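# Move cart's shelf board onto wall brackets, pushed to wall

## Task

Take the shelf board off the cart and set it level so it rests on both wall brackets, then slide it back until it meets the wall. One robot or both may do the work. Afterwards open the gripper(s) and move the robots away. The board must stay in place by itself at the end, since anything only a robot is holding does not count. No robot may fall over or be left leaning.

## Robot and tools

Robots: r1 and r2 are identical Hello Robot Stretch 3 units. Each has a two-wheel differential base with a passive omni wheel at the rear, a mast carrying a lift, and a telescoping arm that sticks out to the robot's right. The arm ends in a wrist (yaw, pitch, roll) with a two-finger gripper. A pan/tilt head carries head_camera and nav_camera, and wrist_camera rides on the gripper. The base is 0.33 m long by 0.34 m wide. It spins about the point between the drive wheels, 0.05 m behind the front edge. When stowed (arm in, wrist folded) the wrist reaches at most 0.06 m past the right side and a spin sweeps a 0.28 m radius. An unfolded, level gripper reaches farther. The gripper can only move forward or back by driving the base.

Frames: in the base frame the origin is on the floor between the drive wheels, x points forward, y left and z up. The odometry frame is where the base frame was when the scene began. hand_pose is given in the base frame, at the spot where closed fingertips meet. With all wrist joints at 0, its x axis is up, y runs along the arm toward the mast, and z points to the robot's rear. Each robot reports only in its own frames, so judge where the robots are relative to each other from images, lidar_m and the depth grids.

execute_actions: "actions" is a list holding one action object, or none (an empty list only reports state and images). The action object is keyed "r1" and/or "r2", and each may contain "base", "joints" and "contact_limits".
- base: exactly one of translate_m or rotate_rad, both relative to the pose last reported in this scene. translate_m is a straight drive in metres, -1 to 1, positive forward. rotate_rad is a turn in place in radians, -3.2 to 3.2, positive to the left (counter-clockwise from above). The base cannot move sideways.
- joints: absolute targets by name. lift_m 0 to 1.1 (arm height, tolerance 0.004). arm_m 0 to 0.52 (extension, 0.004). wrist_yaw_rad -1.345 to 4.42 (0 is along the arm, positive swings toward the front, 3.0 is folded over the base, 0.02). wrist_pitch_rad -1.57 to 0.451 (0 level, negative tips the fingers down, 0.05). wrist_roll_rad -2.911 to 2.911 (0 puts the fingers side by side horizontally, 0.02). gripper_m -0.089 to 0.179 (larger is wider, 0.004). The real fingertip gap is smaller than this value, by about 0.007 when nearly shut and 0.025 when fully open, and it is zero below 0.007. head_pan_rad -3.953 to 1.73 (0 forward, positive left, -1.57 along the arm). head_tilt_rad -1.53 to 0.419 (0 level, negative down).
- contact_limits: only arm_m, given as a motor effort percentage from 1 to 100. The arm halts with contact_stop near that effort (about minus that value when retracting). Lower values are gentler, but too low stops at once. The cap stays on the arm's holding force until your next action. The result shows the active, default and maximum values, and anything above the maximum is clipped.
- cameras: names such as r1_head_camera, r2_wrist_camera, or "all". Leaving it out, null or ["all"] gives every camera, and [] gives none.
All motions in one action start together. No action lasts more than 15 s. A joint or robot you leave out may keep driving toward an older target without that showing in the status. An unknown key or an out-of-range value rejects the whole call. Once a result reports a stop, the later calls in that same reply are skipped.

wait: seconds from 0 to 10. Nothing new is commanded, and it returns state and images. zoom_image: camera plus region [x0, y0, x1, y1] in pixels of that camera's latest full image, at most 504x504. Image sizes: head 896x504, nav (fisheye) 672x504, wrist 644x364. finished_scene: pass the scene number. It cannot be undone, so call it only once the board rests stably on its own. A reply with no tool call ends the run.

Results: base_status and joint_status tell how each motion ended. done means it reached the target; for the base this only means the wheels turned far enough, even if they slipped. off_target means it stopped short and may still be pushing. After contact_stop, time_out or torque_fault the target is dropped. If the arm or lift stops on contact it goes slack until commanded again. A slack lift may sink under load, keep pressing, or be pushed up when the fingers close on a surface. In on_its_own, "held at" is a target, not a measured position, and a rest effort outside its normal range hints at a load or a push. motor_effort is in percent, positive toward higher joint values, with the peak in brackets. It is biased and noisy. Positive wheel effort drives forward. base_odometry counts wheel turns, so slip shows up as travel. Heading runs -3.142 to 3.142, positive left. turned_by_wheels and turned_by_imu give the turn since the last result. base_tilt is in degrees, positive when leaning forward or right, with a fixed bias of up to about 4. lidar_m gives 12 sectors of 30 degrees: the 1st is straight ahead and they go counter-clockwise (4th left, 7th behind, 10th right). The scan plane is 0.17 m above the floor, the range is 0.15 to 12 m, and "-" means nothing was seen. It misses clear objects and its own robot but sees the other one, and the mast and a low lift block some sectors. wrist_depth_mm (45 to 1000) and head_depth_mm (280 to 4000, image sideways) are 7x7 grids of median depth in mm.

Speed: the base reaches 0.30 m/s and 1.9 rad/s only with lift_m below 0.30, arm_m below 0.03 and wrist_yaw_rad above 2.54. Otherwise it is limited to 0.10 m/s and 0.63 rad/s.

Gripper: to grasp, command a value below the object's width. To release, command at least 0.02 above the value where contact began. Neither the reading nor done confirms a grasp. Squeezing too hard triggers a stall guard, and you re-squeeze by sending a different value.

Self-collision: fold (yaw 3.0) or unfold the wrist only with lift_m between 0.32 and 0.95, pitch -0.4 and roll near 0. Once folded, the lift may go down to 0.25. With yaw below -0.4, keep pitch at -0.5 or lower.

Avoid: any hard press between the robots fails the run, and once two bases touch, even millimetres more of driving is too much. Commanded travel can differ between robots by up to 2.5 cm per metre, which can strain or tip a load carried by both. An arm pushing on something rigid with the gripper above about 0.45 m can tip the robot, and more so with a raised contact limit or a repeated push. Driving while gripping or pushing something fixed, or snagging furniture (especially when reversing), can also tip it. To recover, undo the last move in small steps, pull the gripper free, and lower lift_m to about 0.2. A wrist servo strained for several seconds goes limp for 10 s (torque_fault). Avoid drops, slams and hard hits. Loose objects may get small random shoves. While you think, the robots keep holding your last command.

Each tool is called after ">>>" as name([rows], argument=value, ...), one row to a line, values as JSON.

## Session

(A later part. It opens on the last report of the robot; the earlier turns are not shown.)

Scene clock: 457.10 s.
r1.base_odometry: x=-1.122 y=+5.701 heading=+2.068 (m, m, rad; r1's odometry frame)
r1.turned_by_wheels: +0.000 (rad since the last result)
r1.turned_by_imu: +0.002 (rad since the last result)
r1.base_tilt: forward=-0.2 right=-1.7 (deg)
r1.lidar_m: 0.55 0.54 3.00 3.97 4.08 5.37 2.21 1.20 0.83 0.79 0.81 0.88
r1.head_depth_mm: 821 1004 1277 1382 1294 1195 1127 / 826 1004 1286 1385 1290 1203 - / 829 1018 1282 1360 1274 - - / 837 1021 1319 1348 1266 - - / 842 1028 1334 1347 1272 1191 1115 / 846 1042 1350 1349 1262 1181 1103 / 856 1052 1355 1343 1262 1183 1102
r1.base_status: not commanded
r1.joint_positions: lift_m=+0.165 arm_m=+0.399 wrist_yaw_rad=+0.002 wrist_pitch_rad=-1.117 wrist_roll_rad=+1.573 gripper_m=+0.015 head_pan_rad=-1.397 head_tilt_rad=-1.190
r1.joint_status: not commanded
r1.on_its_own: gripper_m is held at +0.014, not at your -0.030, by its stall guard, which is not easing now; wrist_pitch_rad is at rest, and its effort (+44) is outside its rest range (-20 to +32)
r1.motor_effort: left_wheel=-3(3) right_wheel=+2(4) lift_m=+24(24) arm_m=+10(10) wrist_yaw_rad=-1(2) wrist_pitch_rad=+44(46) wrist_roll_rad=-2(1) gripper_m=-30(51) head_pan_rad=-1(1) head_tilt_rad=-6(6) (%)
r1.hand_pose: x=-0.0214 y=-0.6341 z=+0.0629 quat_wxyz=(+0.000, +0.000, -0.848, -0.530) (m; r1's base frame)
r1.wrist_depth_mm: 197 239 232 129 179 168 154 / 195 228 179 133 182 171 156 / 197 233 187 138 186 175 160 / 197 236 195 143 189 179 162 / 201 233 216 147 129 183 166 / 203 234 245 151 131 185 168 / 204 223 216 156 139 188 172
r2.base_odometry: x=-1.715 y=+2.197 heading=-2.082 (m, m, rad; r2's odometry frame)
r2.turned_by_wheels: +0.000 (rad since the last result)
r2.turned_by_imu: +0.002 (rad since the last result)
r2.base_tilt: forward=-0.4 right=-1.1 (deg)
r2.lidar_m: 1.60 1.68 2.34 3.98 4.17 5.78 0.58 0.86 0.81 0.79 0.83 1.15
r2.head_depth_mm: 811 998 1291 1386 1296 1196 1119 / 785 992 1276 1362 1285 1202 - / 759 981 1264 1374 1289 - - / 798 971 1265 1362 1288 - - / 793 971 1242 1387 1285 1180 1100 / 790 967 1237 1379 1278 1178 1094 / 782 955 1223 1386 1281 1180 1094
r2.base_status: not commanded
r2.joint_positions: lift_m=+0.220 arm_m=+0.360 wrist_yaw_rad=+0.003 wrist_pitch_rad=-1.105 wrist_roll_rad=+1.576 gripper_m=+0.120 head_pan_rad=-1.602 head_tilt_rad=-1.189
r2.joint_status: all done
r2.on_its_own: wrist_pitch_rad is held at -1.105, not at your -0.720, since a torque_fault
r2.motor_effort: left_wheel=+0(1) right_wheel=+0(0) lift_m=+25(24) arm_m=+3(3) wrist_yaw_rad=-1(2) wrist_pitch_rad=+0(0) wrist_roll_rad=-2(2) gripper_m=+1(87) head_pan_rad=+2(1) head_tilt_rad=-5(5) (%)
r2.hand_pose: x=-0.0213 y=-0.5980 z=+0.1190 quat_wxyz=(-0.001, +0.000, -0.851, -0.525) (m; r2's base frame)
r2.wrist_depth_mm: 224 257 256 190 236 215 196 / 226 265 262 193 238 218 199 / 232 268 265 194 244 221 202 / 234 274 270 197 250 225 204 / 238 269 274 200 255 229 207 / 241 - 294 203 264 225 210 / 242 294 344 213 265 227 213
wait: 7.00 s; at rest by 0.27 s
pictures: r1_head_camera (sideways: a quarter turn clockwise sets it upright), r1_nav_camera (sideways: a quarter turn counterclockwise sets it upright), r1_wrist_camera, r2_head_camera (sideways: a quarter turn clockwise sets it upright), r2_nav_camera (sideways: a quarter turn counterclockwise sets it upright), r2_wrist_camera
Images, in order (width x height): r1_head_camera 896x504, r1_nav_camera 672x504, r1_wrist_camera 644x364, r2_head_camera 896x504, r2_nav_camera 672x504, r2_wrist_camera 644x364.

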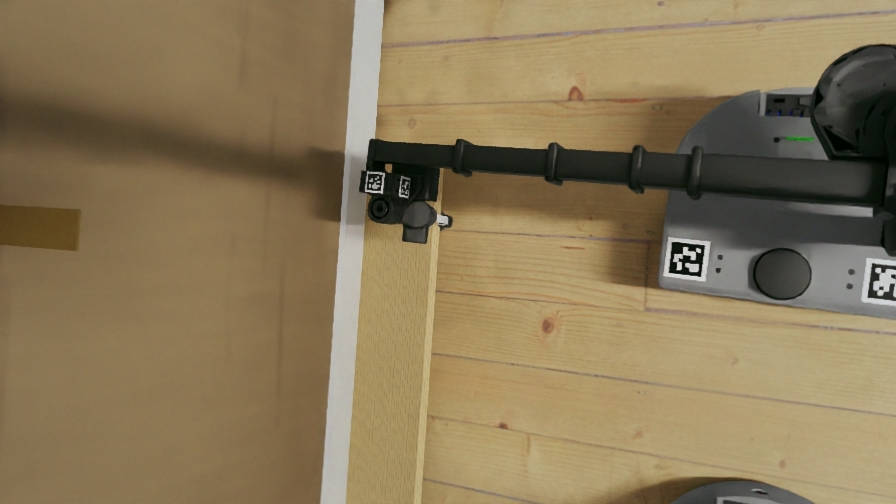

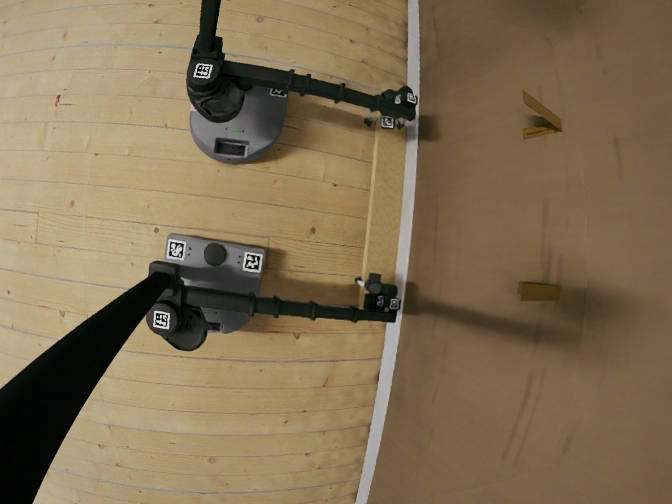

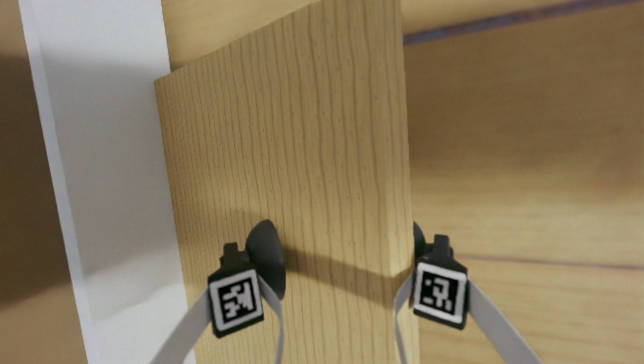

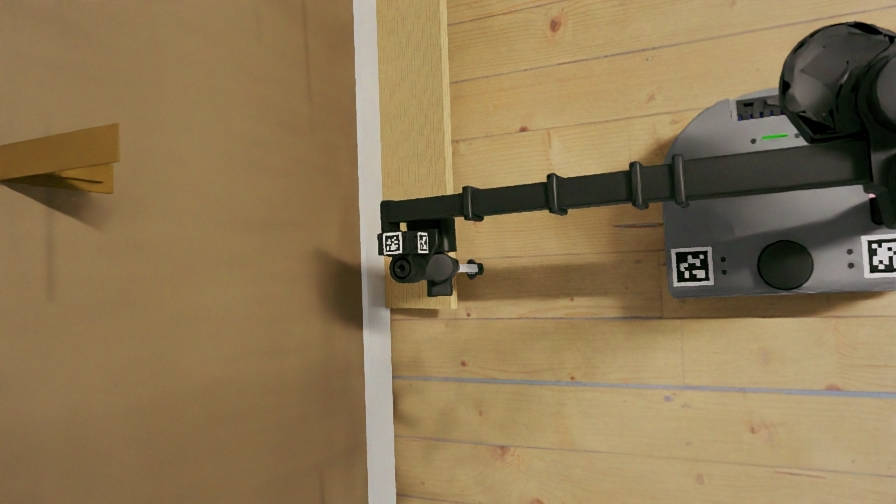

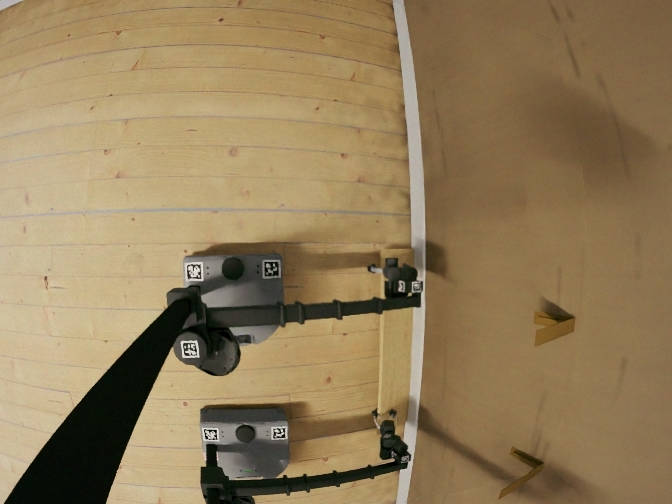

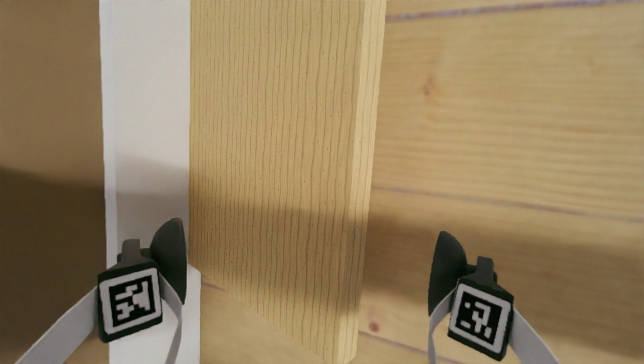

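>>> execute_actions([
  {"r2":{"joints":{"arm_m":0.40,"lift_m":0.15,"wrist_pitch_rad":-1.1}}},
], cameras=[])

>>> execute_actions([
  {"r2":{"joints":{"gripper_m":-0.03}},"r1":{"joints":{"gripper_m":-0.025}}},
], cameras=["r2_head_camera","r1_wrist_camera","r2_wrist_camera"])

Scene clock: 458.83 s.
r1.base_odometry: x=-1.122 y=+5.701 heading=+2.068 (m, m, rad; r1's odometry frame)
r1.turned_by_wheels: +0.000 (rad since the last result)
r1.turned_by_imu: +0.000 (rad since the last result)
r1.base_tilt: forward=-0.2 right=-1.7 (deg)
r1.lidar_m: 0.55 0.54 2.99 3.97 4.06 5.37 2.21 1.19 0.83 0.79 0.81 0.81
r1.head_depth_mm: 821 994 1274 1399 1280 1204 1124 / 823 1012 1293 1383 1286 1208 - / 831 1015 1281 1363 1275 - - / 839 1023 1317 1353 1270 - - / 842 1030 1333 1340 1265 1181 1109 / 850 1044 1344 1353 1270 1188 1100 / 854 1047 1360 1343 1269 1180 1100
r1.base_status: not commanded
r1.joint_positions: lift_m=+0.165 arm_m=+0.399 wrist_yaw_rad=+0.002 wrist_pitch_rad=-1.117 wrist_roll_rad=+1.573 gripper_m=+0.015 head_pan_rad=-1.397 head_tilt_rad=-1.190
r1.joint_status: not commanded
r1.on_its_own: gripper_m is held at +0.014, not at your -0.030, by its stall guard, which is not easing now; wrist_pitch_rad is at rest, and its effort (+44) is outside its rest range (-20 to +32)
r1.motor_effort: left_wheel=-2(3) right_wheel=+2(1) lift_m=+24(24) arm_m=+10(9) wrist_yaw_rad=-2(1) wrist_pitch_rad=+44(44) wrist_roll_rad=-1(1) gripper_m=-30(30) head_pan_rad=-1(1) head_tilt_rad=-6(6) (%)
r1.hand_pose: x=-0.0214 y=-0.6341 z=+0.0629 quat_wxyz=(+0.000, +0.000, -0.848, -0.530) (m; r1's base frame)
r1.wrist_depth_mm: 196 239 233 129 178 168 153 / 195 227 179 133 181 172 156 / 197 233 187 138 185 175 160 / 198 235 196 143 189 179 163 / 202 235 219 148 130 183 166 / 203 233 245 151 130 185 170 / 204 225 215 156 139 188 174
r2.base_odometry: x=-1.715 y=+2.197 heading=-2.082 (m, m, rad; r2's odometry frame)
r2.turned_by_wheels: +0.000 (rad since the last result)
r2.turned_by_imu: +0.000 (rad since the last result)
r2.base_tilt: forward=-0.4 right=-1.0 (deg)
r2.lidar_m: 1.61 1.68 2.33 3.98 4.17 5.81 0.58 0.86 0.82 0.79 0.82 1.14
r2.head_depth_mm: 812 993 1291 1382 1288 1192 1113 / 787 988 1276 1373 1290 1197 - / 760 985 1279 1365 1288 - - / 797 973 1267 1359 1276 - - / 794 965 1257 1383 1281 1182 1096 / 792 967 1233 1400 1281 1178 1092 / 783 960 1226 1386 1271 1170 1097
r2.base_status: not commanded
r2.joint_positions: lift_m=+0.150 arm_m=+0.400 wrist_yaw_rad=+0.002 wrist_pitch_rad=-1.105 wrist_roll_rad=+1.575 gripper_m=+0.120 head_pan_rad=-1.602 head_tilt_rad=-1.189
r2.joint_status: all done
r2.motor_effort: left_wheel=+0(0) right_wheel=+0(0) lift_m=+24(27) arm_m=+3(4) wrist_yaw_rad=-2(3) wrist_pitch_rad=+2(6) wrist_roll_rad=-2(2) gripper_m=+1(1) head_pan_rad=+1(1) head_tilt_rad=-3(5) (%)
r2.hand_pose: x=-0.0213 y=-0.6380 z=+0.0490 quat_wxyz=(-0.001, -0.001, -0.851, -0.525) (m; r2's base frame)
r2.wrist_depth_mm: 181 209 161 119 100 157 143 / 184 214 163 121 103 159 144 / 187 218 166 122 106 161 146 / 187 220 168 124 107 163 148 / 191 220 172 125 109 166 150 / 192 - 175 126 111 164 152 / 195 247 178 128 182 165 154
pictures: none
No camera images: the call's "cameras" was empty. Leave "cameras" out to get every camera's image.

Scene clock: 460.83 s.
r1.base_odometry: x=-1.122 y=+5.701 heading=+2.068 (m, m, rad; r1's odometry frame)
r1.turned_by_wheels: +0.000 (rad since the last result)
r1.turned_by_imu: +0.000 (rad since the last result)
r1.base_tilt: forward=-0.1 right=-1.7 (deg)
r1.lidar_m: 0.55 0.54 2.99 3.98 4.07 5.39 2.21 1.19 0.84 0.79 0.81 0.81
r1.head_depth_mm: 820 998 1274 1392 1287 1203 1130 / 828 1006 1285 1386 1282 1205 - / 831 1014 1280 1368 1281 - - / 835 1022 1318 1352 1279 - - / 845 1031 1328 1342 1273 1181 1111 / 848 1044 1341 1349 1265 1178 1104 / 856 1051 1362 1335 1268 1176 1099
r1.base_status: not commanded
r1.joint_positions: lift_m=+0.165 arm_m=+0.399 wrist_yaw_rad=+0.002 wrist_pitch_rad=-1.123 wrist_roll_rad=+1.573 gripper_m=-0.018 head_pan_rad=-1.397 head_tilt_rad=-1.190
r1.joint_status: gripper_m off_target (ended at -0.018, target -0.025)
r1.on_its_own: gripper_m is held at -0.017, not at your -0.025, by its stall guard, which is still easing; wrist_pitch_rad is at rest, and its effort (+46) is outside its rest range (-20 to +32)
r1.motor_effort: left_wheel=-3(3) right_wheel=+2(3) lift_m=+23(24) arm_m=+10(10) wrist_yaw_rad=-1(2) wrist_pitch_rad=+46(47) wrist_roll_rad=-1(1) gripper_m=-12(99) head_pan_rad=+0(1) head_tilt_rad=-6(6) (%)
r1.hand_pose: x=-0.0214 y=-0.6329 z=+0.0625 quat_wxyz=(+0.000, +0.000, -0.846, -0.533) (m; r1's base frame)
r1.wrist_depth_mm: 196 240 233 128 182 170 154 / 196 230 178 132 185 172 158 / 199 233 187 137 187 177 161 / 198 238 194 142 191 180 162 / 202 235 217 146 132 184 167 / 203 236 250 149 130 187 169 / 204 229 216 156 142 189 173
r2.base_odometry: x=-1.715 y=+2.197 heading=-2.082 (m, m, rad; r2's odometry frame)
r2.turned_by_wheels: +0.000 (rad since the last result)
r2.turned_by_imu: +0.000 (rad since the last result)
r2.base_tilt: forward=-0.4 right=-1.1 (deg)
r2.lidar_m: 1.60 1.68 2.33 3.98 4.16 5.81 0.58 0.86 0.82 0.79 0.82 1.15
r2.head_depth_mm: 812 995 1287 1395 1299 1189 1110 / 789 996 1292 1366 1287 1195 - / 759 988 1268 1376 1288 - - / 800 978 1264 1372 1287 - - / 795 971 1246 1392 1280 1174 1105 / 790 961 1242 1397 1266 1181 1090 / 787 954 1226 1394 1275 1179 1097
r2.base_status: not commanded
r2.joint_positions: lift_m=+0.150 arm_m=+0.399 wrist_yaw_rad=+0.000 wrist_pitch_rad=-1.137 wrist_roll_rad=+1.575 gripper_m=-0.028 head_pan_rad=-1.602 head_tilt_rad=-1.189
r2.joint_status: all done
r2.motor_effort: left_wheel=-3(2) right_wheel=+3(3) lift_m=+17(24) arm_m=+7(7) wrist_yaw_rad=+0(3) wrist_pitch_rad=+18(18) wrist_roll_rad=-2(2) gripper_m=-37(100) head_pan_rad=+2(2) head_tilt_rad=-3(4) (%)
r2.hand_pose: x=-0.0215 y=-0.6298 z=+0.0464 quat_wxyz=(-0.002, -0.001, -0.842, -0.539) (m; r2's base frame)
r2.wrist_depth_mm: 186 209 150 113 107 158 145 / 187 214 153 114 168 160 146 / 191 218 155 116 171 163 148 / 193 222 158 117 174 165 151 / 196 227 150 119 178 167 152 / 201 231 148 121 117 170 155 / 203 265 160 122 189 170 157
pictures: r1_wrist_camera, r2_head_camera (sideways: a quarter turn clockwise sets it upright), r2_wrist_camera
Images, in order (width x height): r1_wrist_camera 644x364, r2_head_camera 896x504, r2_wrist_camera 644x364.

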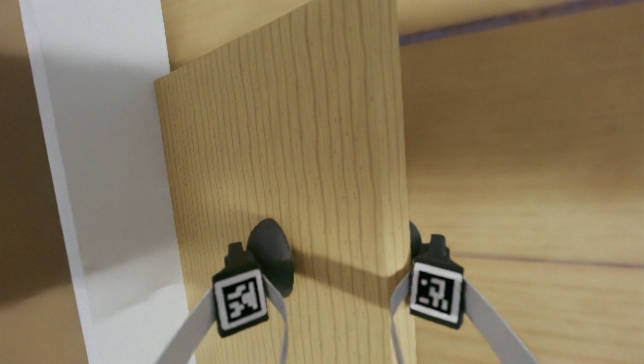

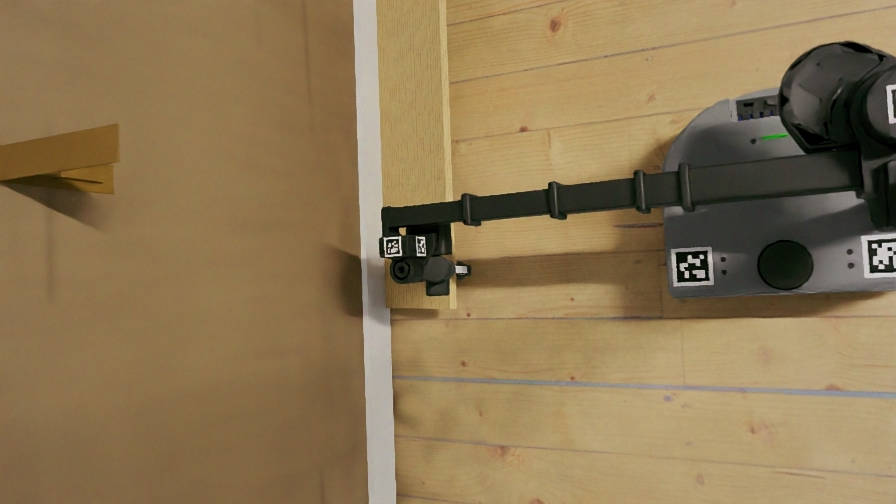

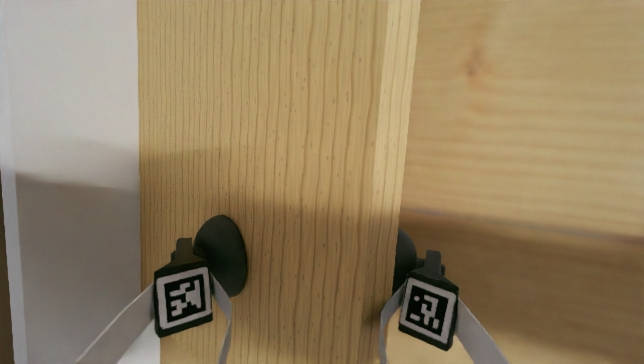

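>>> execute_actions([
  {"r1":{"joints":{"gripper_m":0.07}}},
], cameras=[])

>>> execute_actions([
  {"r1":{"joints":{"arm_m":0.422,"lift_m":0.12}}},
], cameras=[])

>>> execute_actions([
  {"r1":{"joints":{"gripper_m":-0.03}}},
], cameras=["r1_wrist_camera","r2_wrist_camera"])

Scene clock: 462.57 s.
r1.base_odometry: x=-1.122 y=+5.701 heading=+2.068 (m, m, rad; r1's odometry frame)
r1.turned_by_wheels: +0.000 (rad since the last result)
r1.turned_by_imu: +0.001 (rad since the last result)
r1.base_tilt: forward=-0.2 right=-1.7 (deg)
r1.lidar_m: 0.55 0.54 2.99 3.96 4.07 5.38 2.21 1.19 0.84 0.79 0.81 0.80
r1.head_depth_mm: 822 994 1282 1391 1289 1202 1132 / 826 1007 1286 1399 1279 1211 - / 829 1012 1278 1363 1285 - - / 834 1020 1315 1349 1279 - - / 846 1032 1346 1348 1275 1184 1121 / 851 1040 1348 1355 1273 1178 1106 / 854 1054 1364 1332 1260 1175 1098
r1.base_status: not commanded
r1.joint_positions: lift_m=+0.165 arm_m=+0.399 wrist_yaw_rad=+0.002 wrist_pitch_rad=-1.094 wrist_roll_rad=+1.573 gripper_m=+0.070 head_pan_rad=-1.397 head_tilt_rad=-1.190
r1.joint_status: all done
r1.on_its_own: wrist_pitch_rad is at rest, and its effort (+36) is outside its rest range (-20 to +32)
r1.motor_effort: left_wheel=+0(3) right_wheel=-1(3) lift_m=+22(23) arm_m=+7(10) wrist_yaw_rad=-1(2) wrist_pitch_rad=+36(46) wrist_roll_rad=-1(1) gripper_m=-12(94) head_pan_rad=-1(1) head_tilt_rad=-6(6) (%)
r1.hand_pose: x=-0.0214 y=-0.6400 z=+0.0651 quat_wxyz=(+0.000, +0.000, -0.854, -0.521) (m; r1's base frame)
r1.wrist_depth_mm: 193 231 240 135 121 169 154 / 193 230 191 139 122 172 156 / 195 231 198 144 124 176 159 / 198 229 206 149 128 179 162 / 198 226 221 153 131 184 166 / 201 227 197 161 131 183 169 / 199 220 240 166 136 195 172
r2.base_odometry: x=-1.715 y=+2.197 heading=-2.082 (m, m, rad; r2's odometry frame)
r2.turned_by_wheels: +0.000 (rad since the last result)
r2.turned_by_imu: +0.000 (rad since the last result)
r2.base_tilt: forward=-0.5 right=-1.1 (deg)
r2.lidar_m: 1.61 1.68 2.33 4.00 4.18 5.78 0.58 0.85 0.82 0.79 0.82 1.15
r2.head_depth_mm: 811 998 1290 1391 1285 1192 1103 / 785 993 1282 1369 1284 1199 - / 765 986 1268 1374 1288 - - / 801 980 1255 1376 1287 - - / 793 968 1247 1399 1271 1181 1097 / 790 958 1237 1387 1284 1183 1097 / 787 959 1232 1393 1272 1178 1099
r2.base_status: not commanded
r2.joint_positions: lift_m=+0.150 arm_m=+0.399 wrist_yaw_rad=+0.000 wrist_pitch_rad=-1.137 wrist_roll_rad=+1.575 gripper_m=-0.020 head_pan_rad=-1.602 head_tilt_rad=-1.189
r2.joint_status: not commanded
r2.on_its_own: gripper_m is held at -0.022, not at your -0.030, by its stall guard, which is still easing
r2.motor_effort: left_wheel=-2(3) right_wheel=+2(3) lift_m=+17(17) arm_m=+7(7) wrist_yaw_rad=-1(0) wrist_pitch_rad=+18(18) wrist_roll_rad=-2(2) gripper_m=-34(36) head_pan_rad=+1(1) head_tilt_rad=-3(4) (%)
r2.hand_pose: x=-0.0215 y=-0.6297 z=+0.0463 quat_wxyz=(-0.002, -0.001, -0.842, -0.539) (m; r2's base frame)
r2.wrist_depth_mm: 185 208 151 114 107 157 144 / 188 213 154 116 112 160 146 / 191 218 156 117 171 162 148 / 193 222 159 119 173 164 150 / 197 228 151 120 176 166 152 / 201 233 149 122 117 169 154 / 202 267 161 124 183 170 156
pictures: none
No camera images: the call's "cameras" was empty. Leave "cameras" out to get every camera's image.

Scene clock: 463.97 s.
r1.base_odometry: x=-1.122 y=+5.701 heading=+2.068 (m, m, rad; r1's odometry frame)
r1.turned_by_wheels: +0.000 (rad since the last result)
r1.turned_by_imu: +0.000 (rad since the last result)
r1.base_tilt: forward=-0.1 right=-1.7 (deg)
r1.lidar_m: 0.55 0.54 3.00 3.96 4.08 5.36 2.21 1.19 0.84 0.79 0.81 0.81
r1.head_depth_mm: 822 1001 1278 1383 1286 1191 1127 / 826 1007 1293 1390 1282 1198 - / 832 1013 1251 1346 1274 - - / 838 1026 1322 1358 1282 - - / 844 1033 1336 1351 1275 1187 1106 / 848 1045 1353 1338 1272 1181 1110 / 855 1056 1370 1342 1260 1169 1105
r1.base_status: not commanded
r1.joint_positions: lift_m=+0.149 arm_m=+0.421 wrist_yaw_rad=+0.002 wrist_pitch_rad=-1.169 wrist_roll_rad=+1.570 gripper_m=+0.071 head_pan_rad=-1.397 head_tilt_rad=-1.190
r1.joint_status: lift_m contact_stop (moved -0.017 of -0.045); the others done
r1.on_its_own: lift_m is slack since a contact_stop, until your next command for it (your +0.120 is given up); wrist_pitch_rad is at rest, and its effort (+64) is outside its rest range (-20 to +32)
r1.motor_effort: left_wheel=-3(5) right_wheel=+3(4) lift_m=+27(24) arm_m=+12(14) wrist_yaw_rad=-2(2) wrist_pitch_rad=+64(64) wrist_roll_rad=+0(1) gripper_m=-21(21) head_pan_rad=-1(1) head_tilt_rad=-6(6) (%)
r1.hand_pose: x=-0.0214 y=-0.6433 z=+0.0419 quat_wxyz=(+0.001, +0.001, -0.834, -0.552) (m; r1's base frame)
r1.wrist_depth_mm: 187 221 202 131 117 155 143 / 186 209 165 135 120 157 146 / 186 210 172 140 123 162 148 / 185 214 177 143 124 165 152 / 184 216 186 148 125 167 155 / 183 223 176 153 129 167 158 / 182 215 197 158 135 180 160
r2.base_odometry: x=-1.715 y=+2.197 heading=-2.082 (m, m, rad; r2's odometry frame)
r2.turned_by_wheels: +0.000 (rad since the last result)
r2.turned_by_imu: +0.001 (rad since the last result)
r2.base_tilt: forward=-0.5 right=-1.0 (deg)
r2.lidar_m: 1.61 1.68 2.33 3.99 4.17 5.83 0.58 0.86 0.82 0.79 0.82 1.15
r2.head_depth_mm: 804 998 1293 1377 1283 1191 1112 / 788 986 1280 1370 1287 1200 - / 763 981 1270 1367 1276 - - / 796 978 1257 1362 1285 - - / 794 970 1242 1395 1280 1185 1094 / 791 963 1231 1391 1277 1174 1097 / 785 961 1227 1394 1274 1183 1096
r2.base_status: not commanded
r2.joint_positions: lift_m=+0.150 arm_m=+0.399 wrist_yaw_rad=+0.000 wrist_pitch_rad=-1.140 wrist_roll_rad=+1.575 gripper_m=-0.013 head_pan_rad=-1.602 head_tilt_rad=-1.189
r2.joint_status: not commanded
r2.on_its_own: gripper_m is held at -0.015, not at your -0.030, by its stall guard, which is still easing
r2.motor_effort: left_wheel=+0(3) right_wheel=-1(2) lift_m=+34(35) arm_m=+6(7) wrist_yaw_rad=+1(0) wrist_pitch_rad=+20(23) wrist_roll_rad=-2(2) gripper_m=-33(35) head_pan_rad=+2(1) head_tilt_rad=-3(5) (%)
r2.hand_pose: x=-0.0215 y=-0.6291 z=+0.0454 quat_wxyz=(-0.001, -0.001, -0.842, -0.540) (m; r2's base frame)
r2.wrist_depth_mm: 186 205 163 132 117 155 143 / 189 210 166 134 121 157 145 / 192 214 169 136 122 160 146 / 195 219 172 138 127 162 149 / 198 224 173 140 133 165 150 / 201 232 - 141 127 167 152 / 205 242 182 144 141 167 155
pictures: none
No camera images: the call's "cameras" was empty. Leave "cameras" out to get every camera's image.

not run: a stop came earlier in this reply.

>>> execute_actions([
  {"r1":{"joints":{"gripper_m":-0.03,"lift_m":0.152}}},
], cameras=["r1_wrist_camera","r2_wrist_camera","r1_head_camera"])

Scene clock: 467.43 s.
r1.base_odometry: x=-1.122 y=+5.701 heading=+2.068 (m, m, rad; r1's odometry frame)
r1.turned_by_wheels: +0.000 (rad since the last result)
r1.turned_by_imu: +0.001 (rad since the last result)
r1.base_tilt: forward=-0.2 right=-1.7 (deg)
r1.lidar_m: 0.55 0.54 2.98 3.96 4.08 5.37 2.21 1.20 0.84 0.79 0.81 0.81
r1.head_depth_mm: 820 999 1277 1391 1280 1197 1125 / 829 1009 1291 1385 1273 1208 - / 834 1012 1250 1344 1272 - - / 839 1026 1319 1349 1279 - - / 844 1030 1333 1349 1273 1182 1110 / 849 1037 1349 1341 1262 1179 1110 / 857 1058 1359 1348 1260 1170 1101
r1.base_status: not commanded
r1.joint_positions: lift_m=+0.152 arm_m=+0.420 wrist_yaw_rad=+0.002 wrist_pitch_rad=-1.182 wrist_roll_rad=+1.568 gripper_m=-0.027 head_pan_rad=-1.397 head_tilt_rad=-1.190
r1.joint_status: all done
r1.on_its_own: wrist_pitch_rad is at rest, and its effort (+69) is outside its rest range (-20 to +32)
r1.motor_effort: left_wheel=-4(4) right_wheel=+4(3) lift_m=+22(32) arm_m=+14(14) wrist_yaw_rad=-2(1) wrist_pitch_rad=+69(69) wrist_roll_rad=+1(1) gripper_m=-63(99) head_pan_rad=-1(0) head_tilt_rad=-6(5) (%)
r1.hand_pose: x=-0.0214 y=-0.6399 z=+0.0446 quat_wxyz=(+0.002, +0.001, -0.830, -0.558) (m; r1's base frame)
r1.wrist_depth_mm: 190 225 205 131 119 159 146 / 190 207 166 135 122 162 150 / 189 215 172 138 124 165 152 / 187 215 177 143 125 169 155 / 187 222 194 147 127 171 159 / 186 227 - 152 130 173 162 / 185 217 202 157 136 181 165
r2.base_odometry: x=-1.715 y=+2.197 heading=-2.082 (m, m, rad; r2's odometry frame)
r2.turned_by_wheels: +0.000 (rad since the last result)
r2.turned_by_imu: +0.001 (rad since the last result)
r2.base_tilt: forward=-0.4 right=-1.1 (deg)
r2.lidar_m: 1.61 1.67 2.33 3.98 4.17 5.85 0.58 0.86 0.81 0.79 0.83 1.15
r2.head_depth_mm: 810 996 1290 1372 1293 1190 1101 / 789 993 1279 1369 1282 1208 - / 765 985 1273 1364 1285 - - / 795 978 1258 1358 1287 - - / 791 971 1250 1389 1275 1179 1091 / 788 962 1240 1384 1274 1183 1096 / 786 957 1227 1384 1279 1177 1091
r2.base_status: not commanded
r2.joint_positions: lift_m=+0.150 arm_m=+0.399 wrist_yaw_rad=+0.000 wrist_pitch_rad=-1.147 wrist_roll_rad=+1.575 gripper_m=+0.003 head_pan_rad=-1.602 head_tilt_rad=-1.189
r2.joint_status: not commanded
r2.on_its_own: gripper_m is held at +0.002, not at your -0.030, by its stall guard, which is still easing
r2.motor_effort: left_wheel=-1(0) right_wheel=+1(1) lift_m=+24(34) arm_m=+6(6) wrist_yaw_rad=-1(0) wrist_pitch_rad=+23(23) wrist_roll_rad=-2(2) gripper_m=-25(30) head_pan_rad=+1(1) head_tilt_rad=-3(4) (%)
r2.hand_pose: x=-0.0215 y=-0.6275 z=+0.0452 quat_wxyz=(-0.001, -0.001, -0.840, -0.543) (m; r2's base frame)
r2.wrist_depth_mm: 186 206 162 130 116 156 144 / 189 211 165 132 119 159 146 / 192 215 168 134 124 161 148 / 195 221 171 136 131 164 150 / 199 226 167 137 175 166 152 / 202 233 160 140 125 169 153 / 206 242 180 142 182 168 156
pictures: r1_head_camera (sideways: a quarter turn clockwise sets it upright), r1_wrist_camera, r2_wrist_camera
Images, in order (width x height): r1_head_camera 896x504, r1_wrist_camera 644x364, r2_wrist_camera 644x364.

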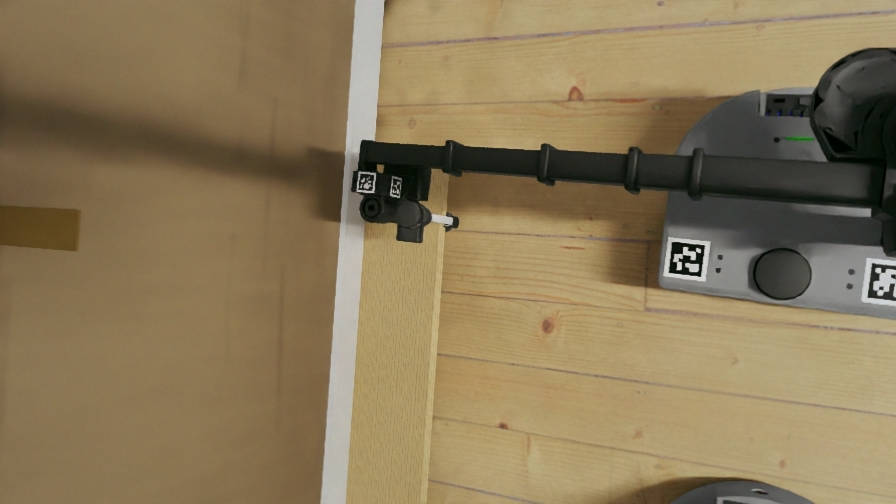

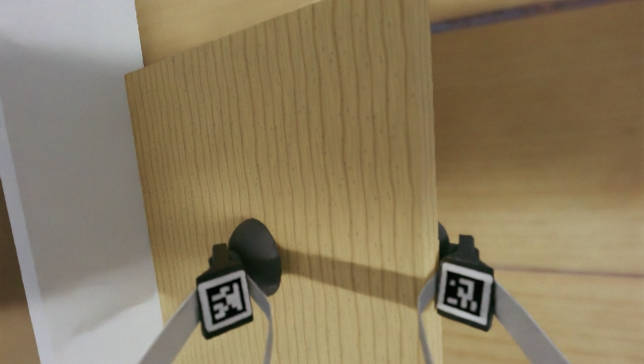

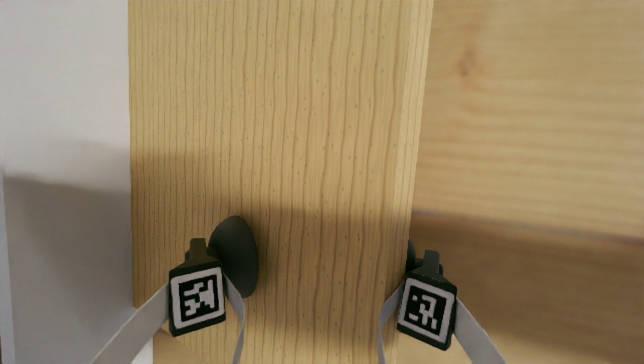

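>>> execute_actions([
  {"r1":{"joints":{"lift_m":0.30,"arm_m":0.36,"wrist_pitch_rad":-1.15}},"r2":{"joints":{"lift_m":0.298,"arm_m":0.34,"gripper_m":-0.025,"wrist_pitch_rad":-1.15}}},
], cameras=["r1_wrist_camera","r2_wrist_camera","r1_head_camera"])

Scene clock: 469.83 s.
r1.base_odometry: x=-1.122 y=+5.701 heading=+2.068 (m, m, rad; r1's odometry frame)
r1.turned_by_wheels: +0.000 (rad since the last result)
r1.turned_by_imu: +0.000 (rad since the last result)
r1.base_tilt: forward=-0.2 right=-1.6 (deg)
r1.lidar_m: 0.55 0.54 2.99 3.97 4.08 5.34 2.21 1.19 0.84 0.57 0.58 0.75
r1.head_depth_mm: 822 996 1277 1393 1291 1194 1133 / 824 1006 1292 1391 1287 1199 - / 832 1016 1257 1344 1274 - - / 838 1022 1320 1350 1282 - - / 844 1034 1336 1357 1277 1182 1119 / 849 1043 1348 1352 1264 1185 1106 / 853 1049 1356 1353 1261 1181 1098
r1.base_status: not commanded
r1.joint_positions: lift_m=+0.299 arm_m=+0.360 wrist_yaw_rad=+0.002 wrist_pitch_rad=-1.184 wrist_roll_rad=+1.558 gripper_m=-0.021 head_pan_rad=-1.397 head_tilt_rad=-1.190
r1.joint_status: all done
r1.on_its_own: gripper_m is held at -0.022, not at your -0.030, by its stall guard, which is not easing now
r1.motor_effort: left_wheel=-4(4) right_wheel=+6(7) lift_m=+41(43) arm_m=-3(12) wrist_yaw_rad=-2(2) wrist_pitch_rad=+13(68) wrist_roll_rad=+4(5) gripper_m=-24(63) head_pan_rad=-1(1) head_tilt_rad=-5(5) (%)
r1.hand_pose: x=-0.0214 y=-0.5794 z=+0.1917 quat_wxyz=(+0.006, +0.004, -0.830, -0.558) (m; r1's base frame)
r1.wrist_depth_mm: 254 303 362 121 304 279 260 / 251 315 372 124 313 286 263 / 251 312 382 144 317 293 268 / 247 312 392 128 324 298 275 / 247 311 390 130 330 302 280 / 248 310 369 133 331 309 287 / 248 308 415 302 353 315 290
r2.base_odometry: x=-1.715 y=+2.197 heading=-2.082 (m, m, rad; r2's odometry frame)
r2.turned_by_wheels: +0.000 (rad since the last result)
r2.turned_by_imu: +0.001 (rad since the last result)
r2.base_tilt: forward=-0.5 right=-1.0 (deg)
r2.lidar_m: 1.61 1.68 2.34 3.99 4.17 5.81 0.58 0.78 0.57 0.55 0.82 1.15
r2.head_depth_mm: 812 995 1289 1388 1290 1183 - / 788 987 1271 1371 1284 1203 - / 761 980 1264 1379 1285 - - / 797 977 1256 1365 1290 - - / 794 971 1253 1386 1281 1188 1097 / 791 960 1233 1396 1276 1185 1098 / 784 956 1231 1393 1280 1174 1089
r2.base_status: not commanded
r2.joint_positions: lift_m=+0.298 arm_m=+0.340 wrist_yaw_rad=+0.003 wrist_pitch_rad=-1.174 wrist_roll_rad=+1.572 gripper_m=-0.024 head_pan_rad=-1.602 head_tilt_rad=-1.189
r2.joint_status: all done
r2.motor_effort: left_wheel=+6(5) right_wheel=-7(7) lift_m=+35(38) arm_m=-3(5) wrist_yaw_rad=-3(4) wrist_pitch_rad=+12(20) wrist_roll_rad=-1(2) gripper_m=-19(100) head_pan_rad=+2(1) head_tilt_rad=-4(5) (%)
r2.hand_pose: x=-0.0213 y=-0.5617 z=+0.1906 quat_wxyz=(+0.001, +0.001, -0.832, -0.554) (m; r2's base frame)
r2.wrist_depth_mm: 258 308 366 117 305 280 259 / 259 313 370 151 311 286 264 / 265 320 382 122 316 291 266 / 268 326 392 125 321 293 271 / 275 335 405 127 326 298 273 / 278 343 416 130 325 303 277 / 284 347 419 207 338 305 282
pictures: r1_head_camera (sideways: a quarter turn clockwise sets it upright), r1_wrist_camera, r2_wrist_camera
Images, in order (width x height): r1_head_camera 896x504, r1_wrist_camera 644x364, r2_wrist_camera 644x364.

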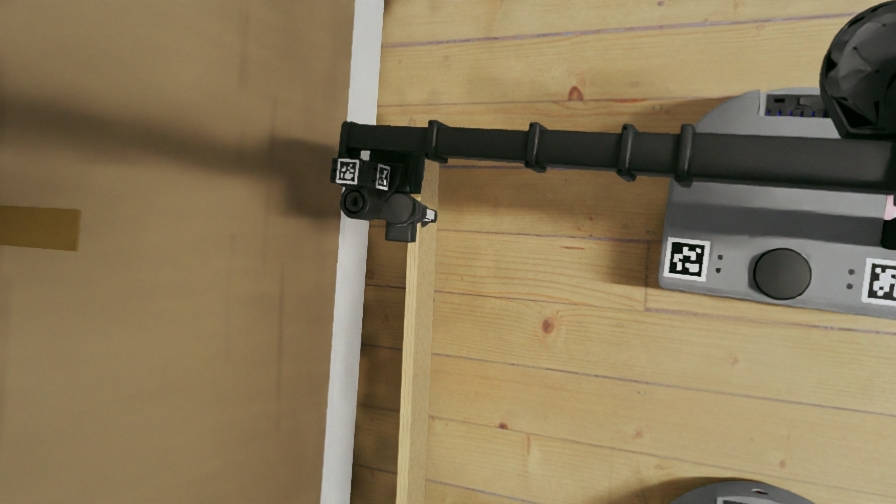

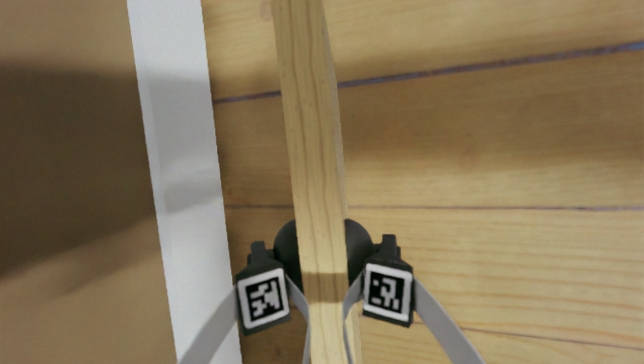

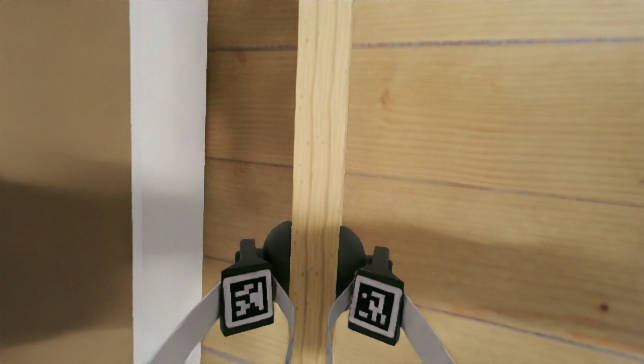

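>>> execute_actions([
  {"r1":{"joints":{"lift_m":0.40,"arm_m":0.22,"wrist_pitch_rad":-0.6}},"r2":{"joints":{"lift_m":0.40,"arm_m":0.20,"wrist_pitch_rad":-0.6}}},
], cameras=["r1_wrist_camera","r2_wrist_camera","r1_head_camera"])

Scene clock: 472.37 s.
r1.base_odometry: x=-1.122 y=+5.701 heading=+2.068 (m, m, rad; r1's odometry frame)
r1.turned_by_wheels: +0.000 (rad since the last result)
r1.turned_by_imu: +0.001 (rad since the last result)
r1.base_tilt: forward=-0.2 right=-1.6 (deg)
r1.lidar_m: 0.55 0.54 2.98 3.97 4.09 5.37 2.20 1.19 0.84 0.79 0.81 1.07
r1.head_depth_mm: 818 1000 1281 1401 1289 1202 1143 / 823 1008 1297 1393 1289 1192 - / 831 1010 1255 - 1276 - - / 837 1020 1259 1359 1276 - - / 843 1031 1286 1366 1276 1180 1114 / 850 1044 1298 1376 1269 1179 1106 / 855 1046 1306 1353 1260 1178 1101
r1.base_status: not commanded
r1.joint_positions: lift_m=+0.399 arm_m=+0.220 wrist_yaw_rad=-0.008 wrist_pitch_rad=-0.688 wrist_roll_rad=+1.562 gripper_m=-0.018 head_pan_rad=-1.397 head_tilt_rad=-1.190
r1.joint_status: wrist_pitch_rad off_target (ended at -0.688, target -0.600); the others done
r1.on_its_own: gripper_m is held at -0.019, not at your -0.030, by its stall guard, which is not easing now; wrist_pitch_rad is at rest, and its effort (+34) is outside its rest range (-20 to +32)
r1.motor_effort: left_wheel=-2(4) right_wheel=+4(6) lift_m=+42(43) arm_m=-3(5) wrist_yaw_rad=+7(7) wrist_pitch_rad=+34(38) wrist_roll_rad=+3(5) gripper_m=-28(30) head_pan_rad=-1(1) head_tilt_rad=-6(6) (%)
r1.hand_pose: x=-0.0229 y=-0.5477 z=+0.3565 quat_wxyz=(+0.003, -0.002, -0.941, -0.338) (m; r1's base frame)
r1.wrist_depth_mm: 287 323 383 136 494 400 337 / 283 325 383 131 500 406 341 / 283 327 390 132 515 420 345 / 286 323 391 147 517 418 352 / 289 326 396 135 508 429 362 / 288 332 373 136 513 439 363 / 292 331 402 140 541 439 373
r2.base_odometry: x=-1.715 y=+2.197 heading=-2.082 (m, m, rad; r2's odometry frame)
r2.turned_by_wheels: +0.000 (rad since the last result)
r2.turned_by_imu: +0.000 (rad since the last result)
r2.base_tilt: forward=-0.4 right=-1.0 (deg)
r2.lidar_m: 1.61 1.67 2.33 3.99 4.16 5.80 0.58 1.10 0.82 0.79 0.82 1.15
r2.head_depth_mm: 809 993 1304 1364 1293 1198 - / 788 991 1278 1366 1292 1202 - / 761 988 1271 1362 1301 - - / 796 979 1264 1419 1284 - - / 793 969 1246 1392 1280 1187 1099 / 788 965 1234 1394 1272 1180 1096 / 786 955 1228 1395 1268 1173 1099
r2.base_status: not commanded
r2.joint_positions: lift_m=+0.400 arm_m=+0.200 wrist_yaw_rad=+0.012 wrist_pitch_rad=-0.677 wrist_roll_rad=+1.573 gripper_m=-0.024 head_pan_rad=-1.602 head_tilt_rad=-1.189
r2.joint_status: wrist_pitch_rad off_target (ended at -0.677, target -0.600); the others done
r2.on_its_own: wrist_pitch_rad is at rest, and its effort (+38) is outside its rest range (-20 to +32)
r2.motor_effort: left_wheel=+3(5) right_wheel=-5(7) lift_m=+37(34) arm_m=-3(4) wrist_yaw_rad=-10(11) wrist_pitch_rad=+38(43) wrist_roll_rad=-1(1) gripper_m=-23(23) head_pan_rad=+2(1) head_tilt_rad=-4(3) (%)
r2.hand_pose: x=-0.0192 y=-0.5296 z=+0.3587 quat_wxyz=(+0.001, +0.005, -0.943, -0.333) (m; r2's base frame)
r2.wrist_depth_mm: 284 323 381 121 495 410 347 / 292 330 390 123 492 416 349 / 297 339 402 126 500 419 351 / 302 347 411 130 519 420 356 / 306 355 420 131 527 429 357 / 316 363 410 133 499 431 362 / 321 363 465 138 540 434 361
pictures: r1_head_camera (sideways: a quarter turn clockwise sets it upright), r1_wrist_camera, r2_wrist_camera
Images, in order (width x height): r1_head_camera 896x504, r1_wrist_camera 644x364, r2_wrist_camera 644x364.

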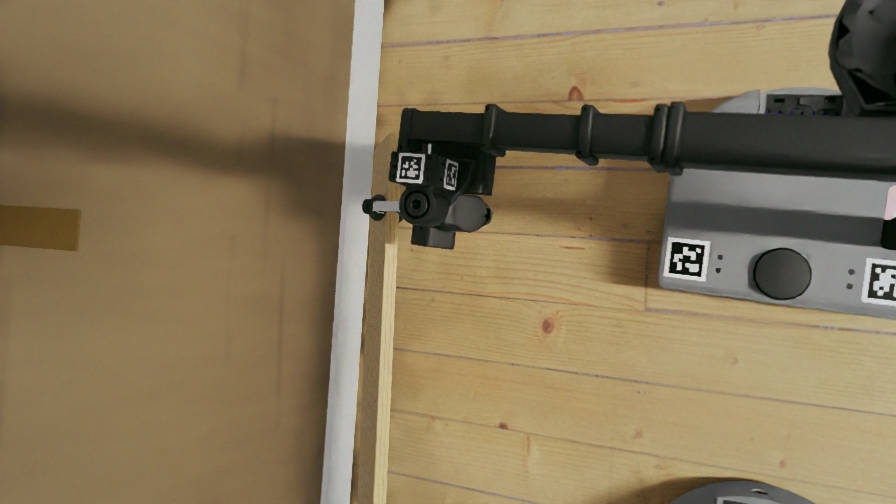

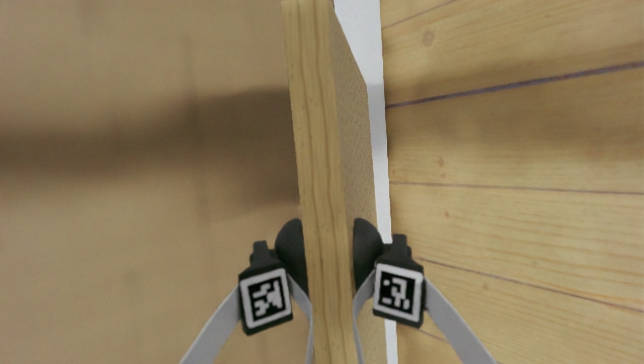

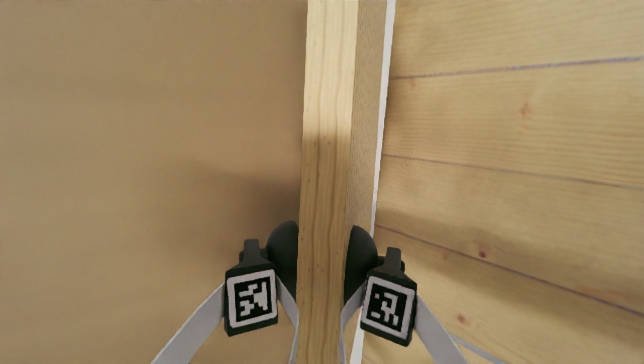

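>>> execute_actions([
  {"r1":{"joints":{"lift_m":0.34,"arm_m":0.30,"wrist_pitch_rad":-1.55}},"r2":{"joints":{"lift_m":0.34,"arm_m":0.30,"wrist_pitch_rad":-1.55}}},
], cameras=[])

>>> execute_actions([
  {"r1":{"joints":{"lift_m":0.285}},"r2":{"joints":{"lift_m":0.285}}},
], cameras=["r1_wrist_camera","r2_wrist_camera","r1_nav_camera"])

Scene clock: 474.83 s.
r1.base_odometry: x=-1.122 y=+5.701 heading=+2.067 (m, m, rad; r1's odometry frame)
r1.turned_by_wheels: +0.000 (rad since the last result)
r1.turned_by_imu: +0.000 (rad since the last result)
r1.base_tilt: forward=-0.2 right=-1.6 (deg)
r1.lidar_m: 0.55 0.54 3.00 3.98 4.07 5.38 2.21 1.20 0.44 0.42 0.43 0.56
r1.head_depth_mm: 822 999 1276 1392 1295 1194 1140 / 824 1006 1293 1383 1293 1201 - / 829 1016 1256 1121 1266 - - / 834 1018 1326 1372 1263 - - / 843 1035 1334 1370 1263 1183 1115 / 847 1039 1350 1369 1266 1184 1107 / 853 1053 1364 1363 1265 1173 1091
r1.base_status: not commanded
r1.joint_positions: lift_m=+0.340 arm_m=+0.300 wrist_yaw_rad=+0.006 wrist_pitch_rad=-1.536 wrist_roll_rad=+1.563 gripper_m=-0.018 head_pan_rad=-1.397 head_tilt_rad=-1.190
r1.joint_status: all done
r1.on_its_own: gripper_m is held at -0.019, not at your -0.030, by its stall guard, which is not easing now
r1.motor_effort: left_wheel=-11(14) right_wheel=+16(22) lift_m=+29(37) arm_m=+3(3) wrist_yaw_rad=-6(12) wrist_pitch_rad=-5(32) wrist_roll_rad=+2(8) gripper_m=-20(28) head_pan_rad=-1(1) head_tilt_rad=-6(6) (%)
r1.hand_pose: x=-0.0216 y=-0.4291 z=+0.2217 quat_wxyz=(+0.005, +0.005, -0.719, -0.695) (m; r1's base frame)
r1.wrist_depth_mm: 355 356 353 356 350 355 349 / 366 361 365 122 361 358 358 / 368 371 371 125 369 367 - / 381 379 385 373 377 375 - / 389 385 389 130 383 387 - / 396 397 394 133 391 390 392 / 404 411 411 398 411 400 398
r2.base_odometry: x=-1.715 y=+2.197 heading=-2.081 (m, m, rad; r2's odometry frame)
r2.turned_by_wheels: +0.000 (rad since the last result)
r2.turned_by_imu: +0.001 (rad since the last result)
r2.base_tilt: forward=-0.4 right=-1.0 (deg)
r2.lidar_m: 1.61 1.68 2.33 4.00 4.17 5.84 0.58 0.58 0.43 0.42 0.83 1.15
r2.head_depth_mm: 813 998 1289 1403 1280 1189 - / 783 987 1278 1405 1276 1199 - / 760 982 1269 1411 1259 - - / 796 975 1259 - 1266 - - / 791 972 1241 1397 1270 1178 1090 / 789 965 1232 1389 1268 1182 1092 / 787 958 1232 1390 1270 1179 1091
r2.base_status: not commanded
r2.joint_positions: lift_m=+0.340 arm_m=+0.300 wrist_yaw_rad=-0.003 wrist_pitch_rad=-1.535 wrist_roll_rad=+1.568 gripper_m=-0.024 head_pan_rad=-1.602 head_tilt_rad=-1.189
r2.joint_status: all done
r2.motor_effort: left_wheel=+12(15) right_wheel=-15(22) lift_m=+31(33) arm_m=+2(3) wrist_yaw_rad=+2(16) wrist_pitch_rad=-7(34) wrist_roll_rad=+1(4) gripper_m=-16(22) head_pan_rad=+2(2) head_tilt_rad=-5(3) (%)
r2.hand_pose: x=-0.0215 y=-0.4295 z=+0.2216 quat_wxyz=(+0.000, +0.000, -0.719, -0.695) (m; r2's base frame)
r2.wrist_depth_mm: 354 353 355 119 355 354 352 / 361 362 360 359 363 362 357 / 372 369 372 124 369 368 - / 375 377 375 127 375 373 - / 385 388 382 129 381 384 - / 394 391 390 132 393 392 397 / 402 404 405 136 402 400 398
pictures: none
No camera images: the call's "cameras" was empty. Leave "cameras" out to get every camera's image.

Scene clock: 476.17 s.
r1.base_odometry: x=-1.122 y=+5.701 heading=+2.067 (m, m, rad; r1's odometry frame)
r1.turned_by_wheels: +0.000 (rad since the last result)
r1.turned_by_imu: +0.000 (rad since the last result)
r1.base_tilt: forward=-0.2 right=-1.7 (deg)
r1.lidar_m: 0.55 0.54 2.99 3.98 4.06 5.38 2.21 1.20 0.44 0.42 0.43 0.56
r1.head_depth_mm: 825 1003 1272 1391 1286 1193 1133 / 826 1009 1298 1378 1288 1207 - / 828 1009 1308 - 1267 - - / 837 1020 1318 1366 1261 - - / 840 1032 1343 1368 1263 1180 1114 / 848 1045 1350 1379 1268 1173 1103 / 856 1049 1366 1358 1262 1175 1096
r1.base_status: not commanded
r1.joint_positions: lift_m=+0.285 arm_m=+0.300 wrist_yaw_rad=+0.007 wrist_pitch_rad=-1.542 wrist_roll_rad=+1.563 gripper_m=-0.018 head_pan_rad=-1.397 head_tilt_rad=-1.190
r1.joint_status: all done
r1.on_its_own: gripper_m is held at -0.019, not at your -0.030, by its stall guard, which is not easing now; right_wheel is at rest, and its effort (+19) is outside its rest range (-18 to +18)
r1.motor_effort: left_wheel=-11(11) right_wheel=+19(18) lift_m=+18(27) arm_m=+3(3) wrist_yaw_rad=-5(6) wrist_pitch_rad=-3(5) wrist_roll_rad=+2(2) gripper_m=-19(19) head_pan_rad=-1(2) head_tilt_rad=-6(5) (%)
r1.hand_pose: x=-0.0217 y=-0.4276 z=+0.1673 quat_wxyz=(+0.005, +0.005, -0.717, -0.697) (m; r1's base frame)
r1.wrist_depth_mm: 306 303 306 118 303 306 304 / 312 314 312 121 311 312 311 / 319 319 316 124 317 316 313 / 327 325 329 322 327 327 322 / 334 334 332 129 331 336 333 / 340 340 341 131 340 337 342 / 348 345 346 348 351 348 349
r2.base_odometry: x=-1.715 y=+2.197 heading=-2.082 (m, m, rad; r2's odometry frame)
r2.turned_by_wheels: +0.000 (rad since the last result)
r2.turned_by_imu: +0.000 (rad since the last result)
r2.base_tilt: forward=-0.4 right=-1.1 (deg)
r2.lidar_m: 1.61 1.67 2.32 3.99 4.18 5.80 0.58 0.58 0.43 0.42 0.83 1.15
r2.head_depth_mm: 811 1001 1299 1414 1279 1192 - / 788 993 1285 1416 1276 1202 - / 762 984 1264 1405 1280 - - / 798 976 1263 - 1259 - - / 794 967 1242 1399 1259 1185 1097 / 791 965 1240 1390 1278 1186 1097 / 784 956 1230 1383 1269 1175 1095
r2.base_status: not commanded
r2.joint_positions: lift_m=+0.287 arm_m=+0.300 wrist_yaw_rad=-0.003 wrist_pitch_rad=-1.543 wrist_roll_rad=+1.570 gripper_m=-0.024 head_pan_rad=-1.602 head_tilt_rad=-1.189
r2.joint_status: lift_m contact_stop (moved -0.053 of -0.055)
r2.on_its_own: lift_m is slack since a contact_stop, until your next command for it
r2.motor_effort: left_wheel=+7(12) right_wheel=-9(16) lift_m=+27(30) arm_m=+2(3) wrist_yaw_rad=+2(2) wrist_pitch_rad=-4(8) wrist_roll_rad=+0(1) gripper_m=-15(16) head_pan_rad=+1(1) head_tilt_rad=-4(4) (%)
r2.hand_pose: x=-0.0215 y=-0.4275 z=+0.1686 quat_wxyz=(-0.001, -0.001, -0.717, -0.697) (m; r2's base frame)
r2.wrist_depth_mm: 304 303 305 117 306 305 307 / 310 310 314 119 311 311 311 / 318 316 318 122 319 318 319 / 322 324 324 124 321 325 323 / 329 331 333 127 333 330 - / 338 338 336 129 337 342 342 / 344 344 350 133 346 346 348
pictures: r1_nav_camera (sideways: a quarter turn counterclockwise sets it upright), r1_wrist_camera, r2_wrist_camera
Images, in order (width x height): r1_nav_camera 672x504, r1_wrist_camera 644x364, r2_wrist_camera 644x364.

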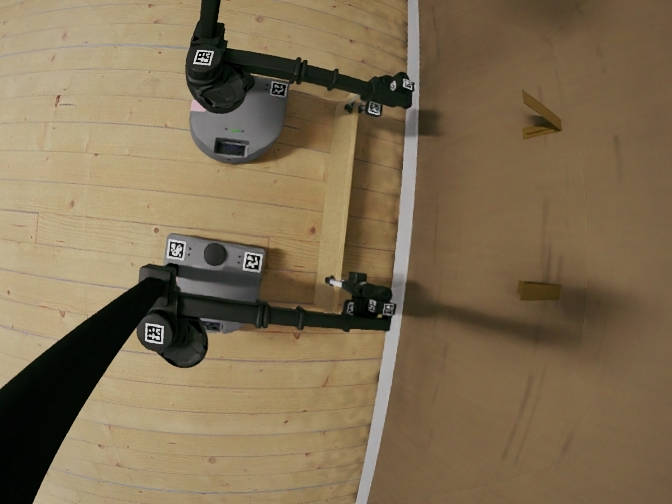

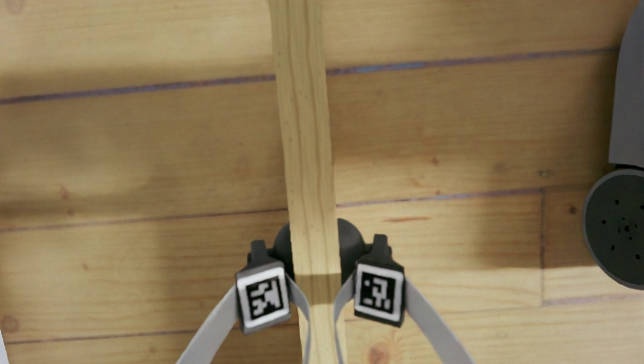

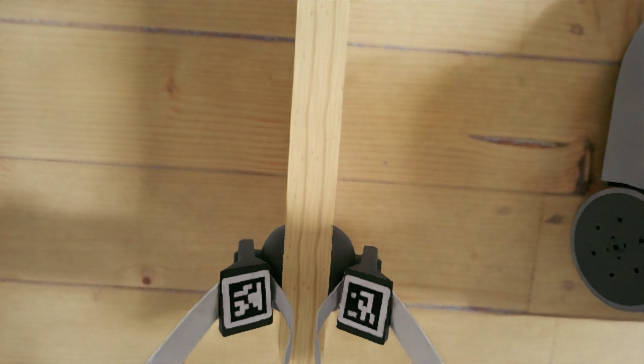

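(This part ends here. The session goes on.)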